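# Load sample tube and matching water blank into centrifuge

## Task

Take the sample tube marked with an orange dot on its cap from its rack on the shelved bench by the door and set it into the middle hole of an adapter in the centrifuge rotor. Then find, among the racks on the shelved bench by the window, the water blank whose cap number (its volume in mL) equals the sample's volume, and set it into the middle hole of the adapter directly across from the sample. Both tubes must sit fully down in their holes, every rotor bucket must end hanging vertically, and each rack must still be on its own bench. No tube may ever touch the floor. At the end the gripper must be open and the robot moved away, so nothing is held in place by the robot; the robot must not be tipped over or left leaning.

## Robot and tools

Robot: a Hello Robot Stretch 3 with one arm. It has a two-wheeled base (0.33 m long, 0.34 m wide), a lift that raises the arm along a mast, and a telescoping arm that sticks out to the robot's right. The base cannot slide sideways, so to move the gripper forward or back you drive the base. Turning in place pivots about the point between the drive wheels, 0.05 m behind the front edge; with the arm pulled in and the wrist folded, that turn sweeps a 0.28 m radius, and an unfolded level wrist reaches past it.

Frames: the base frame has its origin on the floor between the drive wheels, x ahead, y to the left, z up. The odometry frame is the base frame as it was at the start. hand_pose is reported in the base frame, at the point where closed fingertips meet.

Tool execute_actions takes "actions", a list run in order. Each action may have "robot", "steps" (1 to 450 control steps, 30 per second, default 1) and "until" (ends the action early once every listed condition holds). An action with only "steps" waits. "robot" is one command, a list of up to 8 commands done in sequence (items may be {"pause_s": s}, at most 15 s), or {"stop": true}, which brakes everything and clears the queue. A command may hold:
- "base": exactly one of {"translate_m": d} (a straight drive offset in metres from where the base is when that command begins, positive forward, |d| at most 1) or {"rotate_rad": a} (a turn offset in radians, positive counter-clockwise/left, |a| at most 3.2).
- "joints": absolute targets by name; unnamed joints keep their targets. lift_m 0 to 1.1 (arm height); arm_m 0 to 0.52 (extension); wrist_yaw_rad -1.345 to 4.42 (0 along the arm, positive swings toward the front, 3.0 folded over the base); wrist_pitch_rad -1.57 to 0.451 (negative tips fingers down); wrist_roll_rad -2.911 to 2.911; gripper_m -0.089 to 0.179 (larger is wider; the real fingertip gap is about 0.007 m smaller when nearly shut, 0.025 m smaller when wide, and zero below 0.007); head_pan_rad -3.953 to 1.73 (positive left, -1.57 looks along the arm); head_tilt_rad -1.53 to 0.419 (negative down).
- "contact_limits": {"arm_m": effort percent 1 to 100}, the effort at which the arm halts; lower is gentler, very low halts instantly.
A new command overrides at once; moves keep going between calls and while you think. A whole call with any bad value is rejected and nothing runs.

"until" uses {"robot": {...}}, {"any": {"status": "ended"}} or {"all": ...}. {"robot": {"status": "ended"}} fires when nothing reads moving and no queue runs. Numeric fields take comparisons such as [">", 0.3]; status fields take a word or ["!=", "moving"]. Don't wait for exact equality, since done means within tolerance.

Tool zoom_image: {"camera": "head_camera" | "nav_camera" | "wrist_camera", "region": [x0, y0, x1, y1]} in pixels of that camera's last image, top-left origin, up to 504 by 504. head_camera and nav_camera ride on the pan/tilt head; wrist_camera is on the gripper. Use it to read cap numbers and find the orange dot.

Tool finished_scene: {"scene": n} ends the scene permanently; call it only after all motion has ended, the gripper has released and the robot is clear.

Result lines: base_status and joint_status give each motion's state: moving, done, off_target (stuck away from goal, possibly still pushing), contact_stop (hit something, that joint goes slack), time_out, stopped, not_commanded, torque_fault (wrist servo shut off for 10 s, limp). The bracket after base_status shows distance moved so far versus goal. joint_goals lists targets, measured_speeds encoder speeds, refusals/queue/queue_left the queue state; lines starting refused:, dropped: or replaced: explain rejected goals, cancelled queue items, or how a replaced motion ended. robot.on_its_own appears when the robot changed a goal itself, a joint is slack or off, a motor rests under load, or base_tilt differs by 3 degrees or more from the start. motor_effort is percent effort (peak in brackets), noisy and biased. lidar_m: 12 distances in metres at 0.17 m height, sector 1 ahead, counting counter-clockwise (4 left, 7 behind, 10 right). wrist_depth_mm and head_depth_mm are 7x7 grids of median depth. base_odometry counts wheel turns; base_tilt gives lean in degrees.

Speed: the base is fast only when stowed (lift_m under 0.30, arm_m under 0.03, wrist_yaw_rad over 2.54); otherwise 0.10 m/s and 0.63 rad/s.

Gripping: close to a value under the object's width; to let go, open at least 0.02 past where fingertips first touched. Readings don't confirm a grasp, so check images. Squeezing too hard triggers a stall guard and the object may slip; resend a different value to regrip.

Cautions: fold or unfold the wrist only with lift_m between 0.32 and 0.95, pitch -0.4 and roll near 0; when folded the lift may go to 0.25. With yaw below -0.4 keep pitch at -0.5 or lower. Pushing something solid with the gripper above about 0.45 m can tip the robot, as can a repeat push after a contact_stop, driving while holding or pushing something fixed, or snagging furniture (worst in reverse). If tilted, reverse the last move in small steps, pull the gripper free, and lower lift_m to about 0.2 if needed. Avoid dropping tubes (never onto the floor), knocking racks off benches, leaving buckets tilted, slamming, or hard pushes. Loose items may get nudged occasionally.

Each tool is called as a command line: name --argument value for each argument, lists and objects as JSON in quotes; but a table of rows of numbers goes row by row, as --pt "numbers of a row", without its own name.

## Session

execute_actions --actions '[]'

Scene clock: 0.00 s.
robot.base_odometry: x=+0.000 y=+0.000 heading=+0.000 (m, m, rad; robot's odometry frame)
robot.turned_by_wheels: +0.000 (rad since the last result)
robot.turned_by_imu: +0.000 (rad since the last result)
robot.base_tilt: forward=-1.3 right=+0.7 (deg)
robot.lidar_m: 2.08 1.58 1.40 1.40 1.66 1.39 1.62 1.65 1.03 1.04 2.09 1.95
robot.head_depth_mm: 2029 2455 2436 2474 2447 2425 2304 / 1779 2527 2531 2553 2473 2494 2290 / 1887 2592 2619 2597 2553 2585 2263 / 1809 2741 2702 2702 2628 2704 2245 / 1912 2835 2815 2811 2832 2769 2141 / 2130 2874 2903 2931 2926 2870 2198 / 2137 2927 2986 3036 3042 3033 2201
robot.base_status: not_commanded
robot.joint_positions: lift_m=+0.385 arm_m=+0.000 wrist_yaw_rad=+2.964 wrist_pitch_rad=-0.636 wrist_roll_rad=-0.011 gripper_m=+0.037 head_pan_rad=-0.006 head_tilt_rad=+0.001
robot.joint_goals: lift_m=+0.385 arm_m=+0.000 wrist_yaw_rad=+2.964 wrist_pitch_rad=-0.636 wrist_roll_rad=-0.011 gripper_m=+0.037 head_pan_rad=-0.006 head_tilt_rad=+0.001
robot.joint_status: lift_m=not_commanded arm_m=not_commanded wrist_yaw_rad=not_commanded wrist_pitch_rad=not_commanded wrist_roll_rad=not_commanded gripper_m=not_commanded head_pan_rad=not_commanded head_tilt_rad=not_commanded
robot.measured_speeds: translate_m=+0.000 rotate_rad=+0.000 lift_m=+0.000 arm_m=+0.000 wrist_yaw_rad=+0.000 wrist_pitch_rad=+0.000 wrist_roll_rad=+0.000 head_pan_rad=+0.000 head_tilt_rad=+0.000
robot: refusals=0 queue=idle queue_left=0
robot.motor_effort: left_wheel=+0 right_wheel=+0 lift_m=+23 arm_m=-1 wrist_yaw_rad=+0 wrist_pitch_rad=+4 wrist_roll_rad=+0 gripper_m=+0 head_pan_rad=+0 head_tilt_rad=+1 (%)
robot.hand_pose: x=+0.0127 y=+0.0438 z=+0.3526 quat_wxyz=(+0.279, +0.685, +0.162, +0.653) (m; robot's base frame)
robot.wrist_depth_mm: - - - - - - - / - - - - - 991 960 / 885 866 858 851 823 820 816 / 747 737 732 714 705 693 689 / 641 632 636 617 629 611 596 / 572 555 - 570 - 534 532 / 511 - - - 477 480 474
pictures: head_camera (sideways: a quarter turn clockwise sets it upright), nav_camera (sideways: a quarter turn counterclockwise sets it upright), wrist_camera
Images, in order (width x height): head_camera 896x504, nav_camera 672x504, wrist_camera 644x364.

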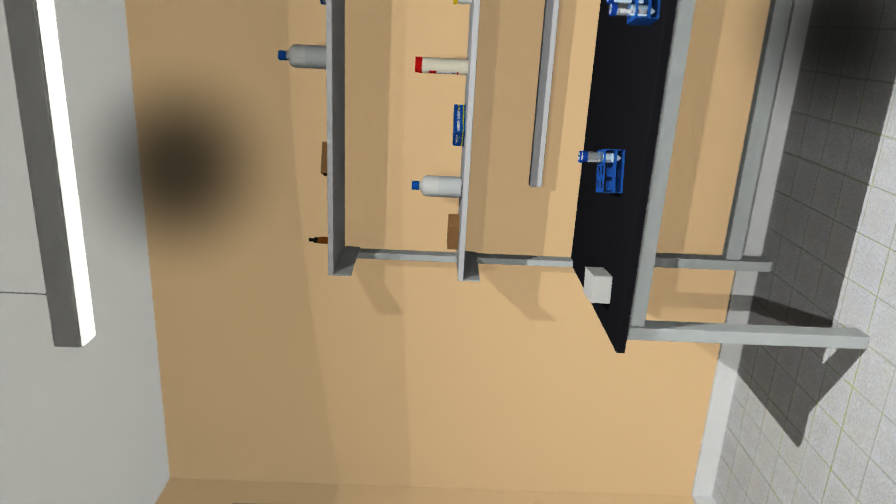

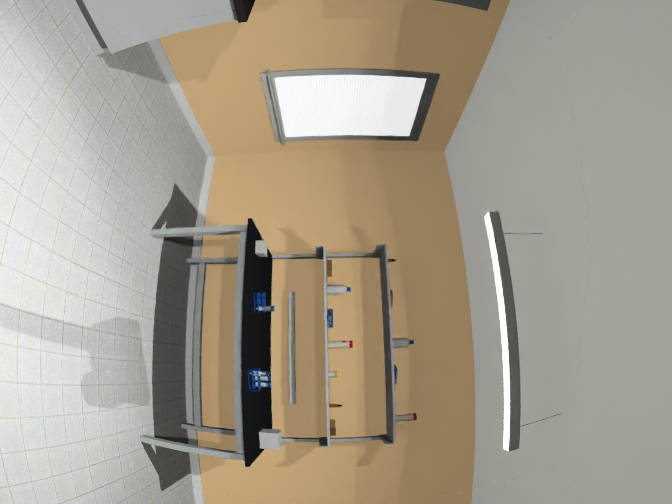

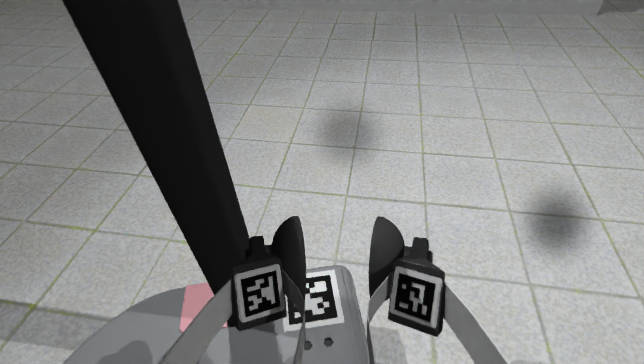

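execute_actions --actions '[{"robot":{"joints":{"head_pan_rad":1.5,"head_tilt_rad":-0.4}},"steps":100,"until":{"robot":{"status":"ended"}}}]'

execute_actions --actions '[{"robot":{"joints":{"head_pan_rad":-1.6,"head_tilt_rad":-0.4}},"steps":150,"until":{"robot":{"status":"ended"}}}]'

execute_actions --actions '[{"robot":{"joints":{"head_pan_rad":-3.1,"head_tilt_rad":-0.4}},"steps":150,"until":{"robot":{"status":"ended"}}}]'

Scene clock: 9.77 s.
robot.base_odometry: x=+0.000 y=+0.000 heading=+0.000 (m, m, rad; robot's odometry frame)
robot.turned_by_wheels: +0.000 (rad since the last result)
robot.turned_by_imu: +0.001 (rad since the last result)
robot.base_tilt: forward=-1.2 right=+0.7 (deg)
robot.lidar_m: 2.08 1.57 1.39 1.39 1.66 1.39 1.61 1.65 1.04 1.04 2.08 1.95
robot.head_depth_mm: 1372 1752 1682 1388 1506 1642 1423 / 1424 1788 1564 1432 1551 1702 1426 / 1451 1850 1620 1476 1605 1679 1423 / 1483 1880 1844 1529 1666 1721 1410 / 1521 1946 1901 1572 1717 1721 1410 / 1564 2013 1563 1631 1780 1719 1397 / 1603 2070 1602 1673 1844 1705 1392
robot.base_status: not_commanded
robot.joint_positions: lift_m=+0.385 arm_m=+0.000 wrist_yaw_rad=+2.964 wrist_pitch_rad=-0.636 wrist_roll_rad=-0.011 gripper_m=+0.037 head_pan_rad=+1.493 head_tilt_rad=-0.395
robot.joint_goals: lift_m=+0.385 arm_m=+0.000 wrist_yaw_rad=+2.964 wrist_pitch_rad=-0.636 wrist_roll_rad=-0.011 gripper_m=+0.037 head_pan_rad=+1.500 head_tilt_rad=-0.400
robot.joint_status: lift_m=not_commanded arm_m=not_commanded wrist_yaw_rad=not_commanded wrist_pitch_rad=not_commanded wrist_roll_rad=not_commanded gripper_m=not_commanded head_pan_rad=done head_tilt_rad=done
robot.measured_speeds: translate_m=+0.000 rotate_rad=+0.000 lift_m=+0.000 arm_m=+0.000 wrist_yaw_rad=+0.000 wrist_pitch_rad=+0.000 wrist_roll_rad=+0.000 head_pan_rad=+0.000 head_tilt_rad=+0.000
robot: refusals=0 queue=done queue_left=0
robot.motor_effort: left_wheel=+0(0) right_wheel=+0(0) lift_m=+23(23) arm_m=+0(0) wrist_yaw_rad=+0(0) wrist_pitch_rad=+4(4) wrist_roll_rad=+0(0) gripper_m=+0(0) head_pan_rad=+3(35) head_tilt_rad=-2(19) (%)
robot.hand_pose: x=+0.0127 y=+0.0438 z=+0.3526 quat_wxyz=(+0.279, +0.685, +0.162, +0.653) (m; robot's base frame)
robot.wrist_depth_mm: - - - - - - - / - - - - - 987 982 / 905 850 852 847 829 814 807 / 748 736 715 719 704 695 683 / 645 637 636 619 622 603 599 / 572 564 - 569 - 544 531 / 499 - - - 477 483 474
pictures: head_camera (sideways: a quarter turn clockwise sets it upright), nav_camera (sideways: a quarter turn counterclockwise sets it upright), wrist_camera
camera_calibration (this result's frames):
head_camera: T_world_to_cam=[[0.0185497, -0.409686, -0.912038, 1.20544], [-0.998819, 0.0333753, -0.0353068, 0.0577681], [0.0449042, 0.911616, -0.408583, 0.492486], [0, 0, 0, 1]] pos_world=[0.0132247, 0.042966, 1.30267]
nav_camera: T_world_to_cam=[[0.0264956, 0.380166, 0.924539, -1.16613], [0.998366, -0.0569135, -0.00520883, 0.0484288], [0.0506386, 0.923166, -0.381052, 0.455558], [0, 0, 0, 1]] pos_world=[-0.040521, 0.0255253, 1.25198]
wrist_camera: T_world_to_cam=[[0.991998, -0.124297, -0.0221635, 0.0102148], [-0.103363, -0.698703, -0.707905, 0.315321], [0.0725048, 0.704531, -0.705959, 0.383867], [0, 0, 0, 1]] pos_world=[-0.00537261, -0.048861, 0.494438]
Images, in order (width x height): head_camera 896x504, nav_camera 672x504, wrist_camera 644x364.

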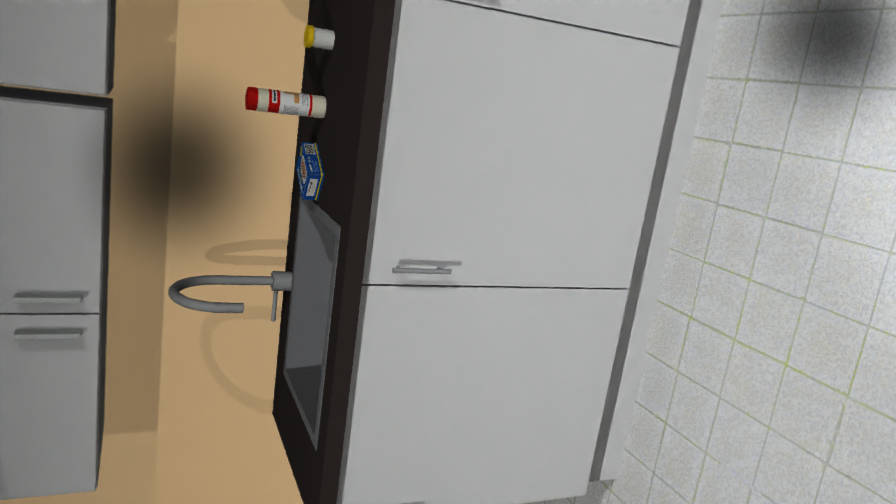

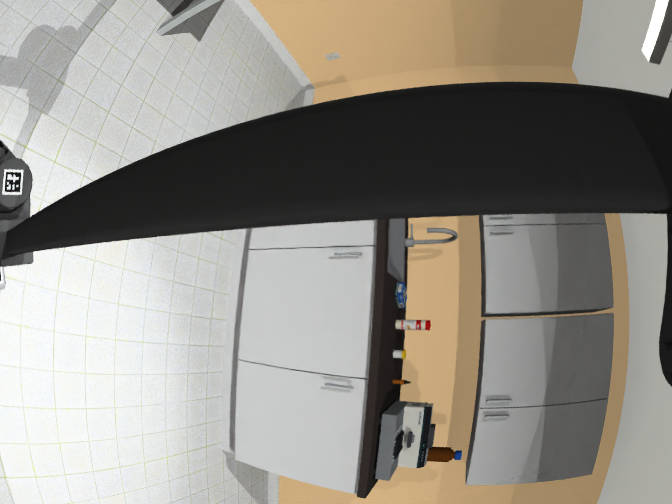

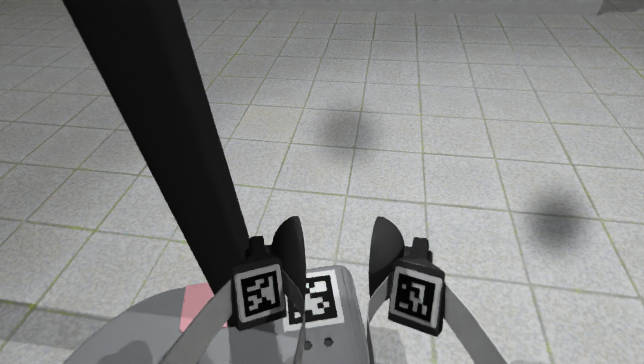

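Scene clock: 11.80 s.
robot.base_odometry: x=+0.000 y=+0.000 heading=+0.000 (m, m, rad; robot's odometry frame)
robot.turned_by_wheels: +0.000 (rad since the last result)
robot.turned_by_imu: +0.000 (rad since the last result)
robot.base_tilt: forward=-1.3 right=+0.8 (deg)
robot.lidar_m: 2.08 1.56 1.39 1.40 1.66 1.39 1.61 1.65 1.03 1.04 2.09 1.95
robot.head_depth_mm: 1436 1403 1506 1390 1112 1196 1306 / 1477 1453 1566 1342 1155 1246 1348 / 1536 1554 1620 1211 1206 1309 1380 / 1582 1684 1825 1275 1252 1376 1414 / 1633 1759 1880 2038 1467 1462 1400 / 1689 1818 1942 2131 2211 1702 1398 / 1739 1878 2029 2213 2195 1705 1395
robot.base_status: not_commanded
robot.joint_positions: lift_m=+0.385 arm_m=+0.000 wrist_yaw_rad=+2.964 wrist_pitch_rad=-0.636 wrist_roll_rad=-0.011 gripper_m=+0.037 head_pan_rad=-1.593 head_tilt_rad=-0.395
robot.joint_goals: lift_m=+0.385 arm_m=+0.000 wrist_yaw_rad=+2.964 wrist_pitch_rad=-0.636 wrist_roll_rad=-0.011 gripper_m=+0.037 head_pan_rad=-1.600 head_tilt_rad=-0.400
robot.joint_status: lift_m=not_commanded arm_m=not_commanded wrist_yaw_rad=not_commanded wrist_pitch_rad=not_commanded wrist_roll_rad=not_commanded gripper_m=not_commanded head_pan_rad=done head_tilt_rad=done
robot.measured_speeds: translate_m=+0.000 rotate_rad=+0.000 lift_m=+0.000 arm_m=+0.000 wrist_yaw_rad=+0.000 wrist_pitch_rad=+0.000 wrist_roll_rad=+0.000 head_pan_rad=+0.000 head_tilt_rad=+0.000
robot: refusals=0 queue=done queue_left=0
robot.motor_effort: left_wheel=+0(0) right_wheel=+1(0) lift_m=+23(23) arm_m=+0(0) wrist_yaw_rad=+0(1) wrist_pitch_rad=+4(4) wrist_roll_rad=+0(0) gripper_m=+0(0) head_pan_rad=-4(35) head_tilt_rad=-2(2) (%)
robot.hand_pose: x=+0.0127 y=+0.0438 z=+0.3526 quat_wxyz=(+0.279, +0.685, +0.162, +0.653) (m; robot's base frame)
robot.wrist_depth_mm: - - - - - - - / - - - - - 996 943 / 891 870 881 833 825 818 800 / 751 742 727 718 701 687 687 / 642 626 641 631 620 594 604 / 572 564 - 569 - 539 529 / 503 - - - 475 482 478
pictures: head_camera (sideways: a quarter turn clockwise sets it upright), nav_camera (sideways: a quarter turn counterclockwise sets it upright), wrist_camera
camera_calibration (this result's frames):
head_camera: T_world_to_cam=[[-0.0414725, 0.408199, -0.91195, 1.20569], [0.99912, 0.0226524, -0.0352972, 0.0455682], [0.00624961, -0.912612, -0.408779, 0.492977], [0, 0, 0, 1]] pos_world=[0.00139406, -0.0432979, 1.30266]
nav_camera: T_world_to_cam=[[-0.00515626, -0.381252, 0.924457, -1.16583], [-0.999986, 0.000882996, -0.00521338, 0.0606247], [0.00117132, -0.924471, -0.381251, 0.456119], [0, 0, 0, 1]] pos_world=[0.0540783, -0.0228621, 1.25198]
wrist_camera: T_world_to_cam=[[0.991998, -0.124297, -0.0221636, 0.0102149], [-0.103364, -0.698703, -0.707906, 0.315321], [0.0725046, 0.704531, -0.705959, 0.383867], [0, 0, 0, 1]] pos_world=[-0.00537262, -0.048861, 0.494438]
Images, in order (width x height): head_camera 896x504, nav_camera 672x504, wrist_camera 644x364.

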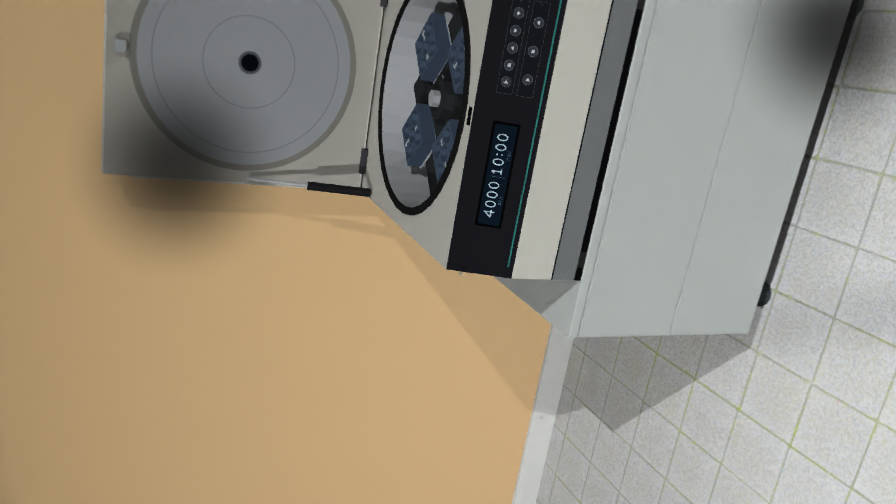

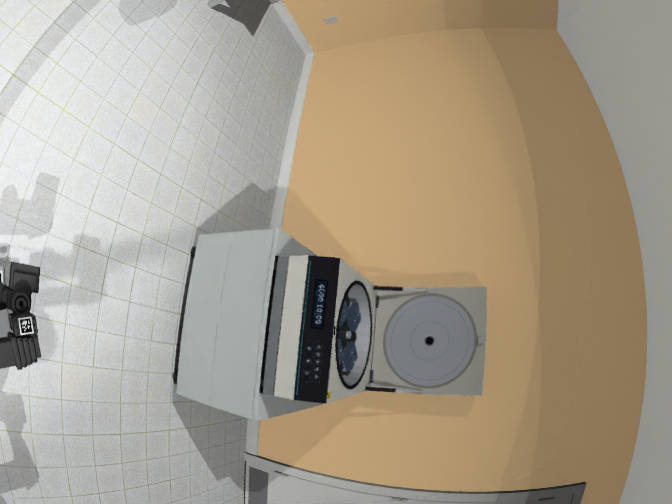

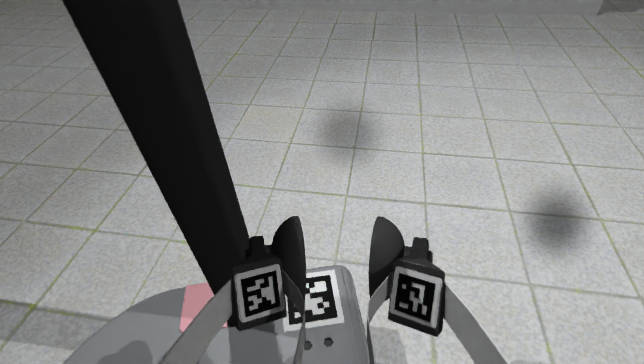

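Scene clock: 13.13 s.
robot.base_odometry: x=+0.000 y=+0.000 heading=+0.000 (m, m, rad; robot's odometry frame)
robot.turned_by_wheels: +0.000 (rad since the last result)
robot.turned_by_imu: +0.000 (rad since the last result)
robot.base_tilt: forward=-1.2 right=+0.6 (deg)
robot.lidar_m: 2.07 1.57 1.40 1.40 1.66 1.40 1.61 1.65 1.04 1.04 2.10 1.95
robot.head_depth_mm: 1767 1865 1943 1426 2061 1700 1420 / 1800 1923 2008 1509 2148 1739 1418 / 1892 2017 2034 1599 2227 1739 1413 / 1950 2072 2198 2383 2233 1730 1414 / 2034 2159 2198 2521 2214 1711 1410 / 2126 2290 2425 2615 2020 1713 1396 / 2231 2381 2512 2678 2179 1706 1394
robot.base_status: not_commanded
robot.joint_positions: lift_m=+0.385 arm_m=+0.000 wrist_yaw_rad=+2.964 wrist_pitch_rad=-0.636 wrist_roll_rad=-0.011 gripper_m=+0.037 head_pan_rad=-3.093 head_tilt_rad=-0.395
robot.joint_goals: lift_m=+0.385 arm_m=+0.000 wrist_yaw_rad=+2.964 wrist_pitch_rad=-0.636 wrist_roll_rad=-0.011 gripper_m=+0.037 head_pan_rad=-3.100 head_tilt_rad=-0.400
robot.joint_status: lift_m=not_commanded arm_m=not_commanded wrist_yaw_rad=not_commanded wrist_pitch_rad=not_commanded wrist_roll_rad=not_commanded gripper_m=not_commanded head_pan_rad=done head_tilt_rad=done
robot.measured_speeds: translate_m=+0.000 rotate_rad=+0.000 lift_m=+0.000 arm_m=+0.000 wrist_yaw_rad=+0.000 wrist_pitch_rad=+0.000 wrist_roll_rad=+0.000 head_pan_rad=+0.000 head_tilt_rad=+0.000
robot: refusals=0 queue=done queue_left=0
robot.motor_effort: left_wheel=+0(0) right_wheel=+1(0) lift_m=+23(23) arm_m=+0(0) wrist_yaw_rad=+0(0) wrist_pitch_rad=+3(3) wrist_roll_rad=+0(0) gripper_m=+0(0) head_pan_rad=-4(36) head_tilt_rad=-2(1) (%)
robot.hand_pose: x=+0.0127 y=+0.0438 z=+0.3526 quat_wxyz=(+0.279, +0.685, +0.162, +0.653) (m; robot's base frame)
robot.wrist_depth_mm: - - - - - - - / - - - - - 992 960 / 878 871 858 840 820 822 796 / 747 736 710 713 713 694 688 / 642 642 646 623 621 595 601 / 568 564 - 570 - 538 533 / 504 - - - 477 481 474
pictures: head_camera (sideways: a quarter turn clockwise sets it upright), nav_camera (sideways: a quarter turn counterclockwise sets it upright), wrist_camera
camera_calibration (this result's frames):
head_camera: T_world_to_cam=[[0.404262, 0.0702441, -0.911942, 1.20296], [0.0932708, -0.995015, -0.0352962, 0.0510926], [-0.909875, -0.0707886, -0.408798, 0.498591], [0, 0, 0, 1]] pos_world=[-0.0374223, 0.00163143, 1.30266]
nav_camera: T_world_to_cam=[[-0.380681, -0.0218261, 0.924449, -1.16353], [-0.0698547, 0.997544, -0.00521382, 0.0549515], [-0.922064, -0.0665619, -0.381271, 0.461776], [0, 0, 0, 1]] pos_world=[-0.0133099, -0.0494752, 1.25198]
wrist_camera: T_world_to_cam=[[0.991997, -0.124297, -0.0221636, 0.0102149], [-0.103364, -0.698703, -0.707906, 0.315321], [0.0725048, 0.704531, -0.705959, 0.383867], [0, 0, 0, 1]] pos_world=[-0.0053726, -0.048861, 0.494438]
Images, in order (width x height): head_camera 896x504, nav_camera 672x504, wrist_camera 644x364.

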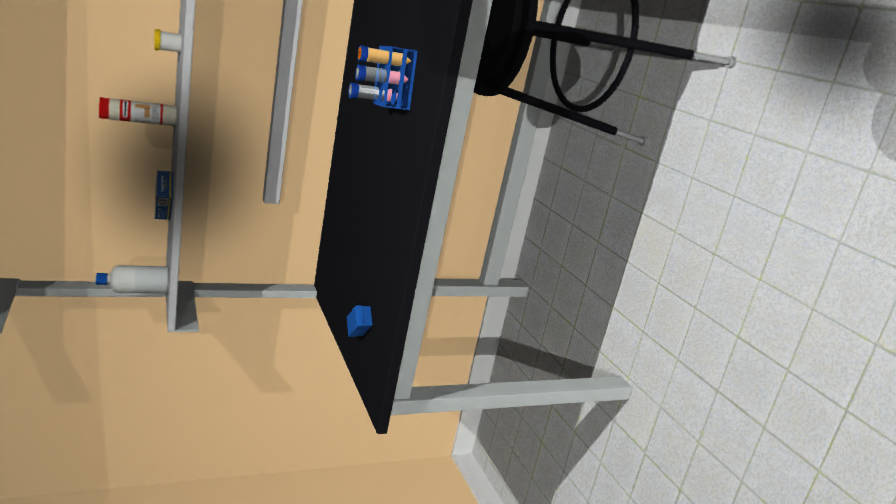

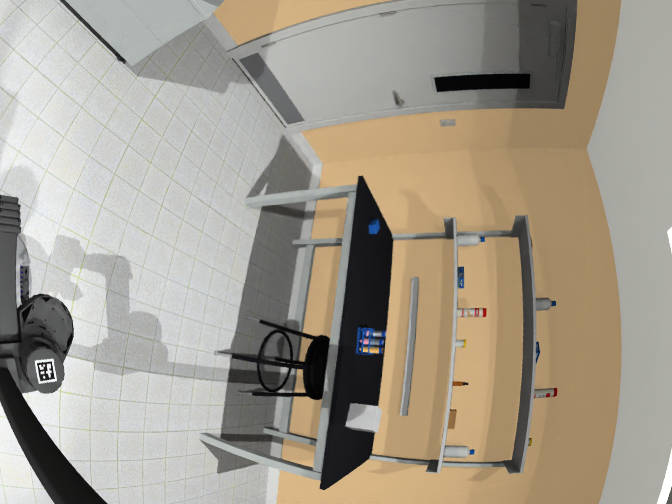

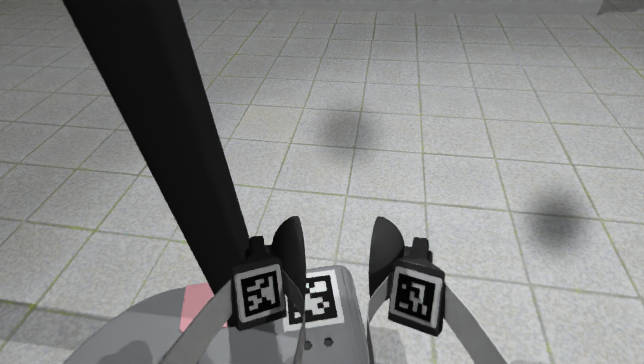

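execute_actions --actions "[{\"robot\":[{\"joints\":{\"lift_m\":0.27,\"head_pan_rad\":-1.57,\"head_tilt_rad\":-0.6}},{\"base\":{\"rotate_rad\":2.55}},{\"base\":{\"translate_m\":0.8}},{\"base\":{\"translate_m\":0.75}},{\"base\":{\"rotate_rad\":2.16}},{\"joints\":{\"lift_m\":0.9,\"wrist_pitch_rad\":-0.4}},{\"joints\":{\"wrist_yaw_rad\":0,\"gripper_m\":0.1}},{\"joints\":{\"wrist_pitch_rad\":-1.57,\"lift_m\":1.1}}]},\"steps\":450,\"until\":{\"robot\":{\"status\":\"ended\"}}},{\"steps\":450,\"until\":{\"robot\":{\"status\":\"ended\"}}}]"


execute_actions --actions '[{"robot":[{"joints":{"lift_m":0.27,"head_pan_rad":-1.57,"head_tilt_rad":-0.6}},{"base":{"rotate_rad":2.55}},{"base":{"translate_m":0.8}},{"base":{"translate_m":0.75}},{"base":{"rotate_rad":2.16}},{"joints":{"lift_m":0.9,"wrist_pitch_rad":-0.4}},{"joints":{"wrist_yaw_rad":0,"gripper_m":0.1}},{"joints":{"wrist_pitch_rad":-1.57,"lift_m":1.1}}],"steps":450,"until":{"robot":{"status":"ended"}}},{"steps":450,"until":{"robot":{"status":"ended"}}}]'

Scene clock: 52.07 s.
robot.base_odometry: x=-1.286 y=+0.864 heading=-1.573 (m, m, rad; robot's odometry frame)
robot.turned_by_wheels: +4.710 (rad since the last result)
robot.turned_by_imu: +3.781 (rad since the last result)
robot.base_tilt: forward=-1.2 right=+0.7 (deg)
robot.lidar_m: 0.51 1.38 1.74 1.88 3.10 1.55 1.03 0.97 1.51 1.00 0.79 0.51
robot.head_depth_mm: 1175 1341 1549 1859 1758 1458 1250 / 1087 1228 1408 1655 1749 1460 1245 / 1019 1139 1287 1483 1660 1450 1239 / 955 1054 1185 1347 1569 1441 1235 / 894 987 1096 1242 1416 1446 1234 / 845 929 1024 1143 1299 1404 1232 / 801 873 958 1062 1194 1281 506
robot.base_status: done (rotate_rad +2.1599 of +2.1600)
robot.joint_positions: lift_m=+0.567 arm_m=+0.000 wrist_yaw_rad=+2.911 wrist_pitch_rad=-0.418 wrist_roll_rad=-0.010 gripper_m=+0.037 head_pan_rad=-1.573 head_tilt_rad=-0.601
robot.joint_goals: lift_m=+0.567 arm_m=+0.000 wrist_yaw_rad=+2.911 wrist_pitch_rad=-0.400 wrist_roll_rad=-0.010 gripper_m=+0.037 head_pan_rad=-1.570 head_tilt_rad=-0.600
robot.joint_status: lift_m=contact_stop arm_m=not_commanded wrist_yaw_rad=not_commanded wrist_pitch_rad=done wrist_roll_rad=not_commanded gripper_m=not_commanded head_pan_rad=done head_tilt_rad=done
robot.measured_speeds: translate_m=+0.000 rotate_rad=+0.000 lift_m=+0.000 arm_m=+0.000 wrist_yaw_rad=+0.000 wrist_pitch_rad=+0.000 wrist_roll_rad=+0.000 head_pan_rad=+0.000 head_tilt_rad=+0.000
robot: refusals=0 queue=dropped queue_left=0
robot.on_its_own: wrist_yaw_rad is held at +2.913, not at its first target +2.964, by its stall guard, which is not easing now; lift_m is slack since a contact_stop, until your next command for it (your +0.900 is given up)
robot.motor_effort: left_wheel=+0(55) right_wheel=+3(87) lift_m=+21(43) arm_m=-4(11) wrist_yaw_rad=+3(50) wrist_pitch_rad=+6(9) wrist_roll_rad=+0(0) gripper_m=+1(1) head_pan_rad=+1(35) head_tilt_rad=+0(12) (%)
robot.hand_pose: x=+0.0301 y=+0.0732 z=+0.5796 quat_wxyz=(+0.225, +0.700, +0.068, +0.674) (m; robot's base frame)
robot.wrist_depth_mm: - - - - - - - / - - - - - - - / - - - - - - - / - - - - - - - / - - - - - - - / 946 907 - 888 - 885 879 / 791 786 787 783 758 767 759
pictures: head_camera (sideways: a quarter turn clockwise sets it upright), nav_camera (sideways: a quarter turn counterclockwise sets it upright), wrist_camera
dropped: robot: command 5 of its queue: lift_m: contact_stop
camera_calibration (this result's frames):
head_camera: T_world_to_cam=[[-0.0490741, 0.585126, -0.809456, 1.07207], [0.998497, 0.0485555, -0.0254359, 0.0327255], [0.0244203, -0.809487, -0.586629, 0.724274], [0, 0, 0, 1]] pos_world=[0.00224763, -0.0425957, 1.29351]
nav_camera: T_world_to_cam=[[0.00191764, -0.562205, 0.826996, -1.03876], [-0.999807, -0.017257, -0.0094132, 0.0660894], [0.0195636, -0.826818, -0.562129, 0.691363], [0, 0, 0, 1]] pos_world=[0.0545431, -0.0112238, 1.24831]
wrist_camera: T_world_to_cam=[[0.984798, -0.173385, -0.0104934, -0.00132208], [-0.101775, -0.527, -0.843749, 0.564491], [0.140764, 0.831991, -0.536635, 0.412679], [0, 0, 0, 1]] pos_world=[0.000662835, -0.0460875, 0.697733]
Images, in order (width x height): head_camera 896x504, nav_camera 672x504, wrist_camera 644x364.

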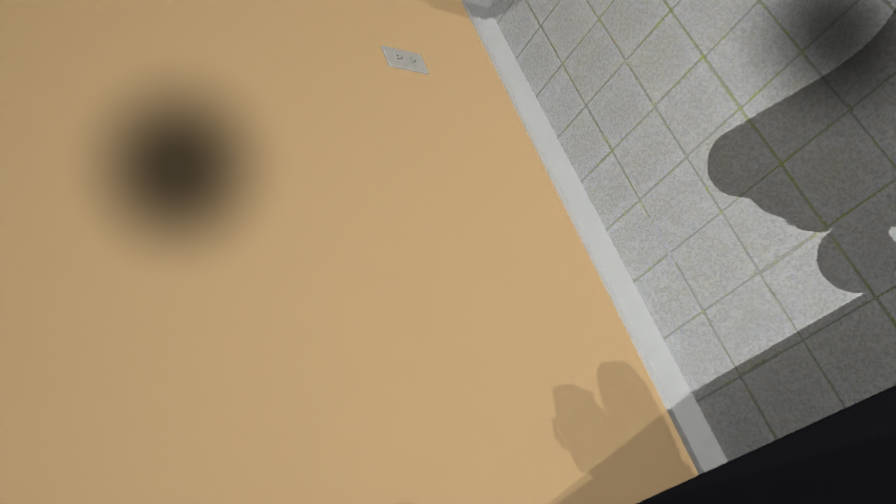

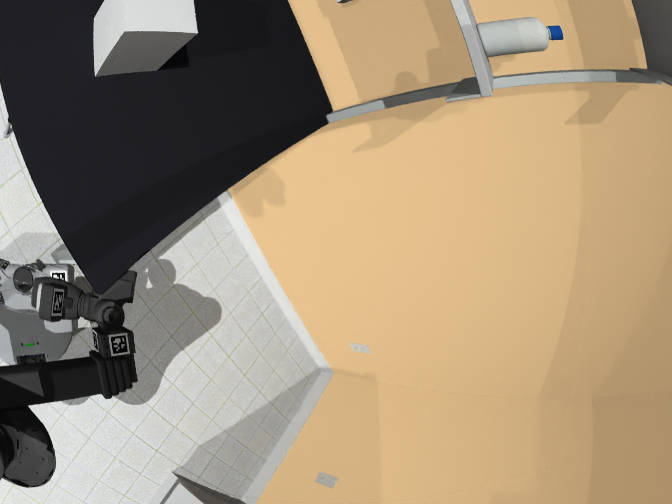

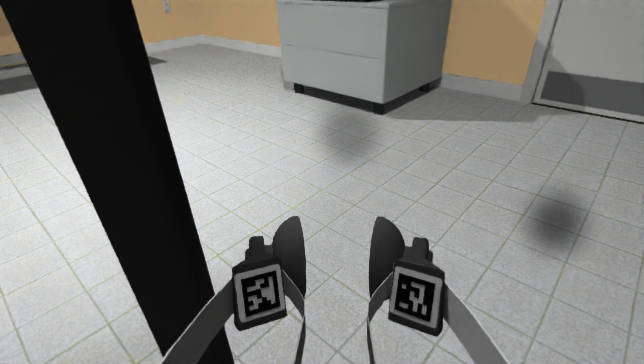

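execute_actions --actions '[{"robot":[{"joints":{"lift_m":0.45}},{"base":{"translate_m":-0.3}},{"base":{"rotate_rad":1.1}},{"joints":{"head_pan_rad":-1.0,"head_tilt_rad":-0.7}}],"steps":450,"until":{"robot":{"status":"ended"}}}]'

Scene clock: 69.27 s.
robot.base_odometry: x=-1.286 y=+1.164 heading=-0.473 (m, m, rad; robot's odometry frame)
robot.turned_by_wheels: +1.100 (rad since the last result)
robot.turned_by_imu: +1.109 (rad since the last result)
robot.base_tilt: forward=-1.3 right=+0.7 (deg)
robot.lidar_m: 1.87 3.11 3.52 1.09 0.76 0.72 1.35 1.17 0.98 0.38 0.80 1.65
robot.head_depth_mm: 1297 1343 773 760 664 565 1173 / 1446 1402 808 759 663 676 839 / 1682 1394 1016 800 697 1368 1194 / 1958 1382 1004 823 1534 1366 1189 / 2259 1379 1005 1862 1600 1369 1190 / 2206 1363 2173 1934 1594 1347 1187 / 2100 1591 2248 1926 1604 1365 1181
robot.base_status: done (rotate_rad +1.0999 of +1.1000)
robot.joint_positions: lift_m=+0.451 arm_m=+0.000 wrist_yaw_rad=+2.912 wrist_pitch_rad=-0.418 wrist_roll_rad=-0.010 gripper_m=+0.037 head_pan_rad=-1.007 head_tilt_rad=-0.691
robot.joint_goals: lift_m=+0.450 arm_m=+0.000 wrist_yaw_rad=+2.912 wrist_pitch_rad=-0.400 wrist_roll_rad=-0.010 gripper_m=+0.037 head_pan_rad=-1.000 head_tilt_rad=-0.700
robot.joint_status: lift_m=done arm_m=not_commanded wrist_yaw_rad=not_commanded wrist_pitch_rad=done wrist_roll_rad=not_commanded gripper_m=not_commanded head_pan_rad=done head_tilt_rad=done
robot.measured_speeds: translate_m=+0.000 rotate_rad=+0.000 lift_m=+0.000 arm_m=+0.000 wrist_yaw_rad=+0.000 wrist_pitch_rad=+0.000 wrist_roll_rad=+0.000 head_pan_rad=+0.000 head_tilt_rad=+0.000
robot: refusals=0 queue=done queue_left=0
robot.on_its_own: wrist_yaw_rad is held at +2.913, not at its first target +2.964, by its stall guard, which is not easing now
robot.motor_effort: left_wheel=-1(6) right_wheel=+2(7) lift_m=+12(20) arm_m=-4(4) wrist_yaw_rad=+2(7) wrist_pitch_rad=+7(6) wrist_roll_rad=+0(0) gripper_m=+0(0) head_pan_rad=+2(31) head_tilt_rad=-3(9) (%)
robot.hand_pose: x=+0.0299 y=+0.0732 z=+0.4632 quat_wxyz=(+0.225, +0.700, +0.068, +0.674) (m; robot's base frame)
robot.wrist_depth_mm: - - - - - - - / - - - - - - - / 707 - - - - - - / 749 - - - - - - / 820 - 917 891 911 887 865 / 783 769 - 739 - 736 729 / 664 657 646 646 629 637 631
pictures: head_camera (sideways: a quarter turn clockwise sets it upright), nav_camera (sideways: a quarter turn counterclockwise sets it upright), wrist_camera
camera_calibration (this result's frames):
head_camera: T_world_to_cam=[[-0.392762, 0.527132, -0.753572, 1.00132], [0.815703, 0.578098, -0.0207587, 0.0277487], [0.424696, -0.622844, -0.657038, 0.813423], [0, 0, 0, 1]] pos_world=[0.0251886, -0.0372337, 1.28959]
nav_camera: T_world_to_cam=[[0.341559, -0.534478, 0.773092, -0.97056], [-0.835196, -0.549839, -0.0111351, 0.0673258], [0.431028, -0.64188, -0.634196, 0.782606], [0, 0, 0, 1]] pos_world=[0.0504086, 0.0206146, 1.24741]
wrist_camera: T_world_to_cam=[[0.984994, -0.172271, -0.0104932, -0.00237886], [-0.101179, -0.527114, -0.84375, 0.46625], [0.139823, 0.83215, -0.536635, 0.350208], [0, 0, 0, 1]] pos_world=[0.000550673, -0.0460681, 0.581307]
Images, in order (width x height): head_camera 896x504, nav_camera 672x504, wrist_camera 644x364.

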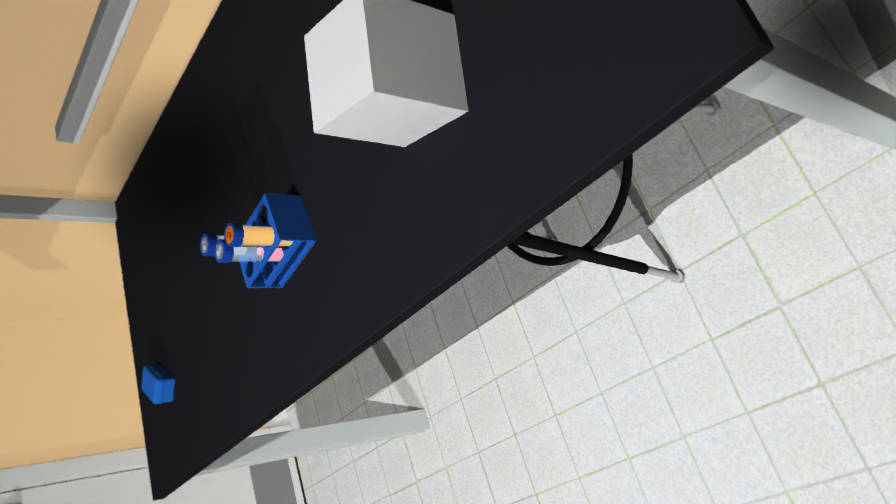

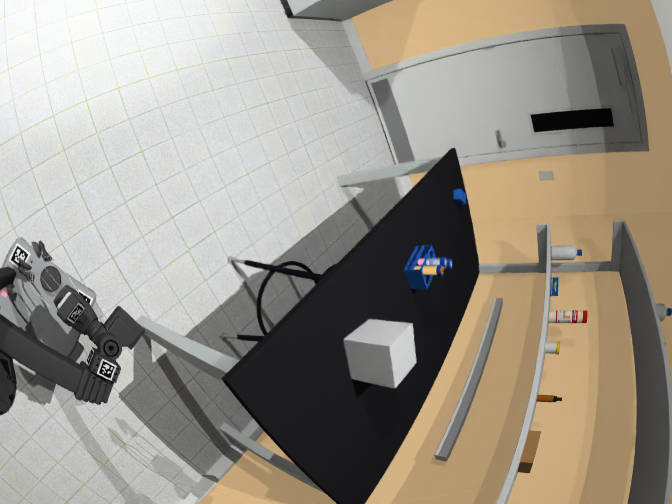

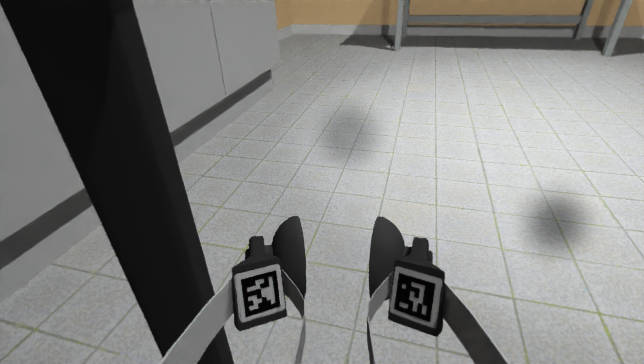

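execute_actions --actions '[{"robot":[{"base":{"translate_m":-0.15}},{"joints":{"lift_m":0.93}},{"joints":{"wrist_yaw_rad":0,"gripper_m":0.1}},{"joints":{"wrist_pitch_rad":-1.57,"lift_m":1.1,"head_pan_rad":-1.4,"head_tilt_rad":-0.9}},{"base":{"translate_m":0.15}},{"base":{"rotate_rad":-0.48}},{"base":{"translate_m":0.85}}],"steps":450,"until":{"robot":{"status":"ended"}}},{"steps":450,"until":{"robot":{"status":"ended"}}}]'

Scene clock: 109.07 s.
robot.base_odometry: x=-0.794 y=+0.471 heading=-0.953 (m, m, rad; robot's odometry frame)
robot.turned_by_wheels: -0.480 (rad since the last result)
robot.turned_by_imu: -0.478 (rad since the last result)
robot.base_tilt: forward=-1.3 right=+0.6 (deg)
robot.lidar_m: 1.56 1.15 1.19 2.92 2.28 1.64 1.57 0.69 0.39 0.57 1.00 0.83
robot.head_depth_mm: 952 940 - - - - 1116 / 974 912 781 - - - 1126 / 994 910 703 641 582 1229 1126 / 1014 910 742 640 592 1230 1143 / 1022 911 758 651 601 1250 1121 / 1037 906 754 648 600 1246 1120 / 1051 902 753 648 1329 1248 1122
robot.base_status: done (translate_m +0.8500 of +0.8500)
robot.joint_positions: lift_m=+1.098 arm_m=+0.000 wrist_yaw_rad=+0.002 wrist_pitch_rad=-1.564 wrist_roll_rad=-0.010 gripper_m=+0.100 head_pan_rad=-1.393 head_tilt_rad=-0.889
robot.joint_goals: lift_m=+1.100 arm_m=+0.000 wrist_yaw_rad=+0.000 wrist_pitch_rad=-1.570 wrist_roll_rad=-0.010 gripper_m=+0.100 head_pan_rad=-1.400 head_tilt_rad=-0.900
robot.joint_status: lift_m=done arm_m=not_commanded wrist_yaw_rad=done wrist_pitch_rad=done wrist_roll_rad=not_commanded gripper_m=done head_pan_rad=done head_tilt_rad=done
robot.measured_speeds: translate_m=+0.000 rotate_rad=+0.000 lift_m=+0.000 arm_m=+0.000 wrist_yaw_rad=+0.000 wrist_pitch_rad=+0.000 wrist_roll_rad=+0.000 head_pan_rad=+0.000 head_tilt_rad=+0.000
robot: refusals=0 queue=done queue_left=0
robot.motor_effort: left_wheel=+2(7) right_wheel=-2(8) lift_m=+31(33) arm_m=-5(4) wrist_yaw_rad=-2(4) wrist_pitch_rad=-3(6) wrist_roll_rad=+0(0) gripper_m=+0(78) head_pan_rad=-4(25) head_tilt_rad=-4(15) (%)
robot.hand_pose: x=-0.0217 y=-0.1230 z=+0.9804 quat_wxyz=(+0.505, +0.501, -0.498, -0.496) (m; robot's base frame)
robot.wrist_depth_mm: 373 374 366 365 357 355 348 / - - - - - - - / - - - - - - - / - - - - - - - / - - - - - - - / - - - - - - - / - - - - - - -
pictures: head_camera (sideways: a quarter turn clockwise sets it upright), nav_camera (sideways: a quarter turn counterclockwise sets it upright), wrist_camera
camera_calibration (this result's frames):
head_camera: T_world_to_cam=[[-0.18946, 0.769314, -0.610132, 0.813162], [0.972744, 0.231666, -0.0099525, 0.0127183], [0.13369, -0.595388, -0.792238, 0.991027], [0, 0, 0, 1]] pos_world=[0.00919967, -0.0384784, 1.28139]
nav_camera: T_world_to_cam=[[0.140007, -0.761033, 0.633425, -0.787319], [-0.981161, -0.192641, -0.0145813, 0.0726994], [0.13312, -0.61945, -0.773667, 0.965817], [0, 0, 0, 1]] pos_world=[0.0529904, 0.0131052, 1.24699]
wrist_camera: T_world_to_cam=[[-0.998354, -0.0146289, -0.055449, 0.0405009], [-0.0223093, 0.989824, 0.140537, 0.017269], [0.0528289, 0.141543, -0.988522, 1.15439], [0, 0, 0, 1]] pos_world=[-0.0201654, -0.179896, 1.14095]
Images, in order (width x height): head_camera 896x504, nav_camera 672x504, wrist_camera 644x364.

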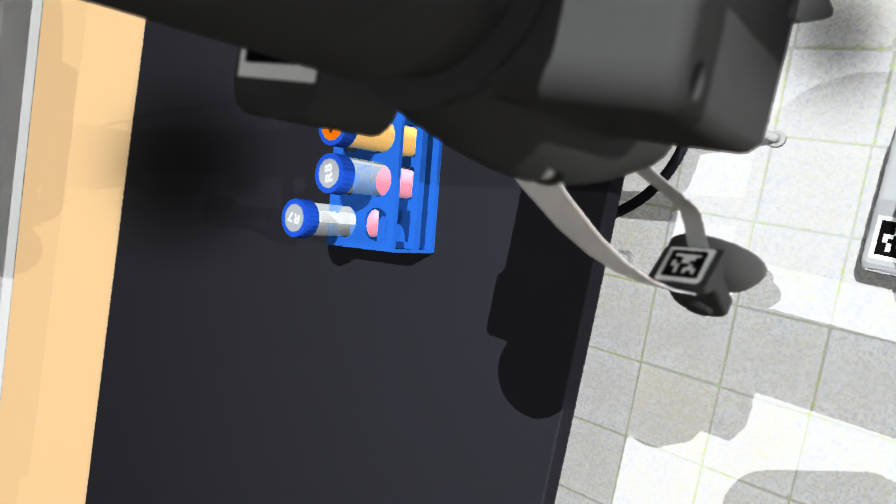

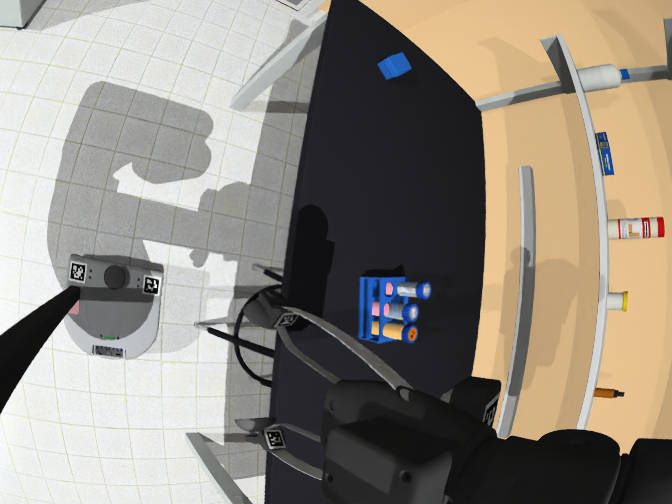

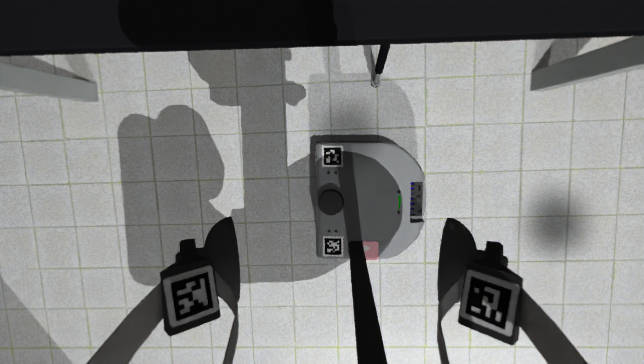

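execute_actions --actions '[{"robot":{"joints":{"arm_m":0.42,"wrist_roll_rad":1.57}},"steps":300,"until":{"robot":{"status":"ended"}}}]'

Scene clock: 117.40 s.
robot.base_odometry: x=-0.794 y=+0.471 heading=-0.953 (m, m, rad; robot's odometry frame)
robot.turned_by_wheels: +0.000 (rad since the last result)
robot.turned_by_imu: +0.001 (rad since the last result)
robot.base_tilt: forward=-1.4 right=+0.7 (deg)
robot.lidar_m: 1.56 1.15 1.19 2.92 2.28 1.64 1.57 0.69 0.39 0.57 0.99 0.83
robot.head_depth_mm: 966 918 765 655 572 1228 1131 / 976 914 762 640 572 1214 1128 / 993 909 702 639 582 1230 1127 / 1014 908 741 638 592 1247 1140 / 1023 907 756 650 601 1256 1126 / 1034 904 756 650 602 1244 1120 / 1049 901 754 648 1326 1247 1121
robot.base_status: done (translate_m +0.8500 of +0.8500)
robot.joint_positions: lift_m=+1.098 arm_m=+0.420 wrist_yaw_rad=+0.000 wrist_pitch_rad=-1.564 wrist_roll_rad=+1.565 gripper_m=+0.100 head_pan_rad=-1.393 head_tilt_rad=-0.889
robot.joint_goals: lift_m=+1.100 arm_m=+0.420 wrist_yaw_rad=+0.000 wrist_pitch_rad=-1.570 wrist_roll_rad=+1.570 gripper_m=+0.100 head_pan_rad=-1.400 head_tilt_rad=-0.900
robot.joint_status: lift_m=done arm_m=done wrist_yaw_rad=done wrist_pitch_rad=done wrist_roll_rad=done gripper_m=done head_pan_rad=done head_tilt_rad=done
robot.measured_speeds: translate_m=+0.000 rotate_rad=+0.000 lift_m=+0.000 arm_m=+0.000 wrist_yaw_rad=+0.000 wrist_pitch_rad=+0.000 wrist_roll_rad=+0.000 head_pan_rad=+0.000 head_tilt_rad=+0.000
robot: refusals=0 queue=done queue_left=0
robot.motor_effort: left_wheel=+2(2) right_wheel=-2(2) lift_m=+31(31) arm_m=+4(4) wrist_yaw_rad=+0(2) wrist_pitch_rad=-2(2) wrist_roll_rad=+2(6) gripper_m=+0(0) head_pan_rad=-3(3) head_tilt_rad=-4(3) (%)
robot.hand_pose: x=-0.0215 y=-0.5419 z=+0.9804 quat_wxyz=(+0.002, +0.002, -0.709, -0.705) (m; robot's base frame)
robot.wrist_depth_mm: 378 370 362 356 354 346 346 / 384 379 371 366 358 351 351 / 395 388 381 372 368 360 357 / 403 395 390 383 374 369 - / 413 403 399 389 271 376 - / 423 415 407 398 330 383 - / 439 425 418 407 335 396 -
pictures: head_camera (sideways: a quarter turn clockwise sets it upright), nav_camera (sideways: a quarter turn counterclockwise sets it upright), wrist_camera
camera_calibration (this result's frames):
head_camera: T_world_to_cam=[[-0.189332, 0.769534, -0.609894, 0.812852], [0.972792, 0.231466, -0.00993569, 0.0126961], [0.133524, -0.595182, -0.792421, 0.991266], [0, 0, 0, 1]] pos_world=[0.00919053, -0.038473, 1.28138]
nav_camera: T_world_to_cam=[[0.139881, -0.761249, 0.633193, -0.787015], [-0.981202, -0.192431, -0.0145861, 0.0727059], [0.132949, -0.61925, -0.773857, 0.966065], [0, 0, 0, 1]] pos_world=[0.0529902, 0.0131116, 1.24699]
wrist_camera: T_world_to_cam=[[-0.00819441, 0.99803, -0.0621966, 0.611217], [0.98916, 0.0172095, 0.145828, -0.0785114], [0.146611, -0.0603274, -0.987353, 1.10516], [0, 0, 0, 1]] pos_world=[-0.07936, -0.54199, 1.14065]
Images, in order (width x height): head_camera 896x504, nav_camera 672x504, wrist_camera 644x364.

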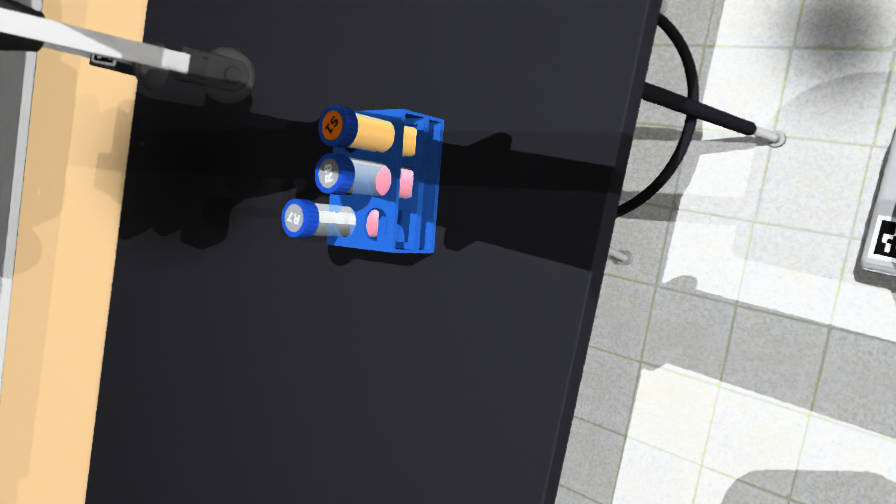

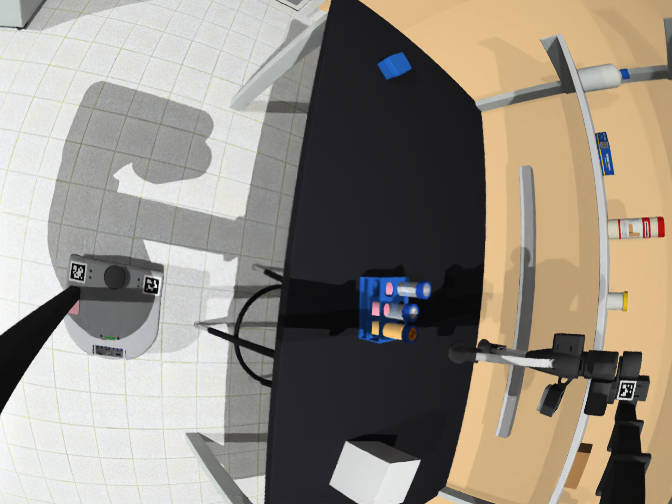

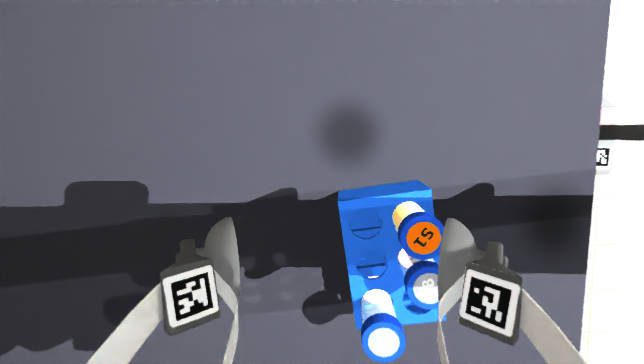

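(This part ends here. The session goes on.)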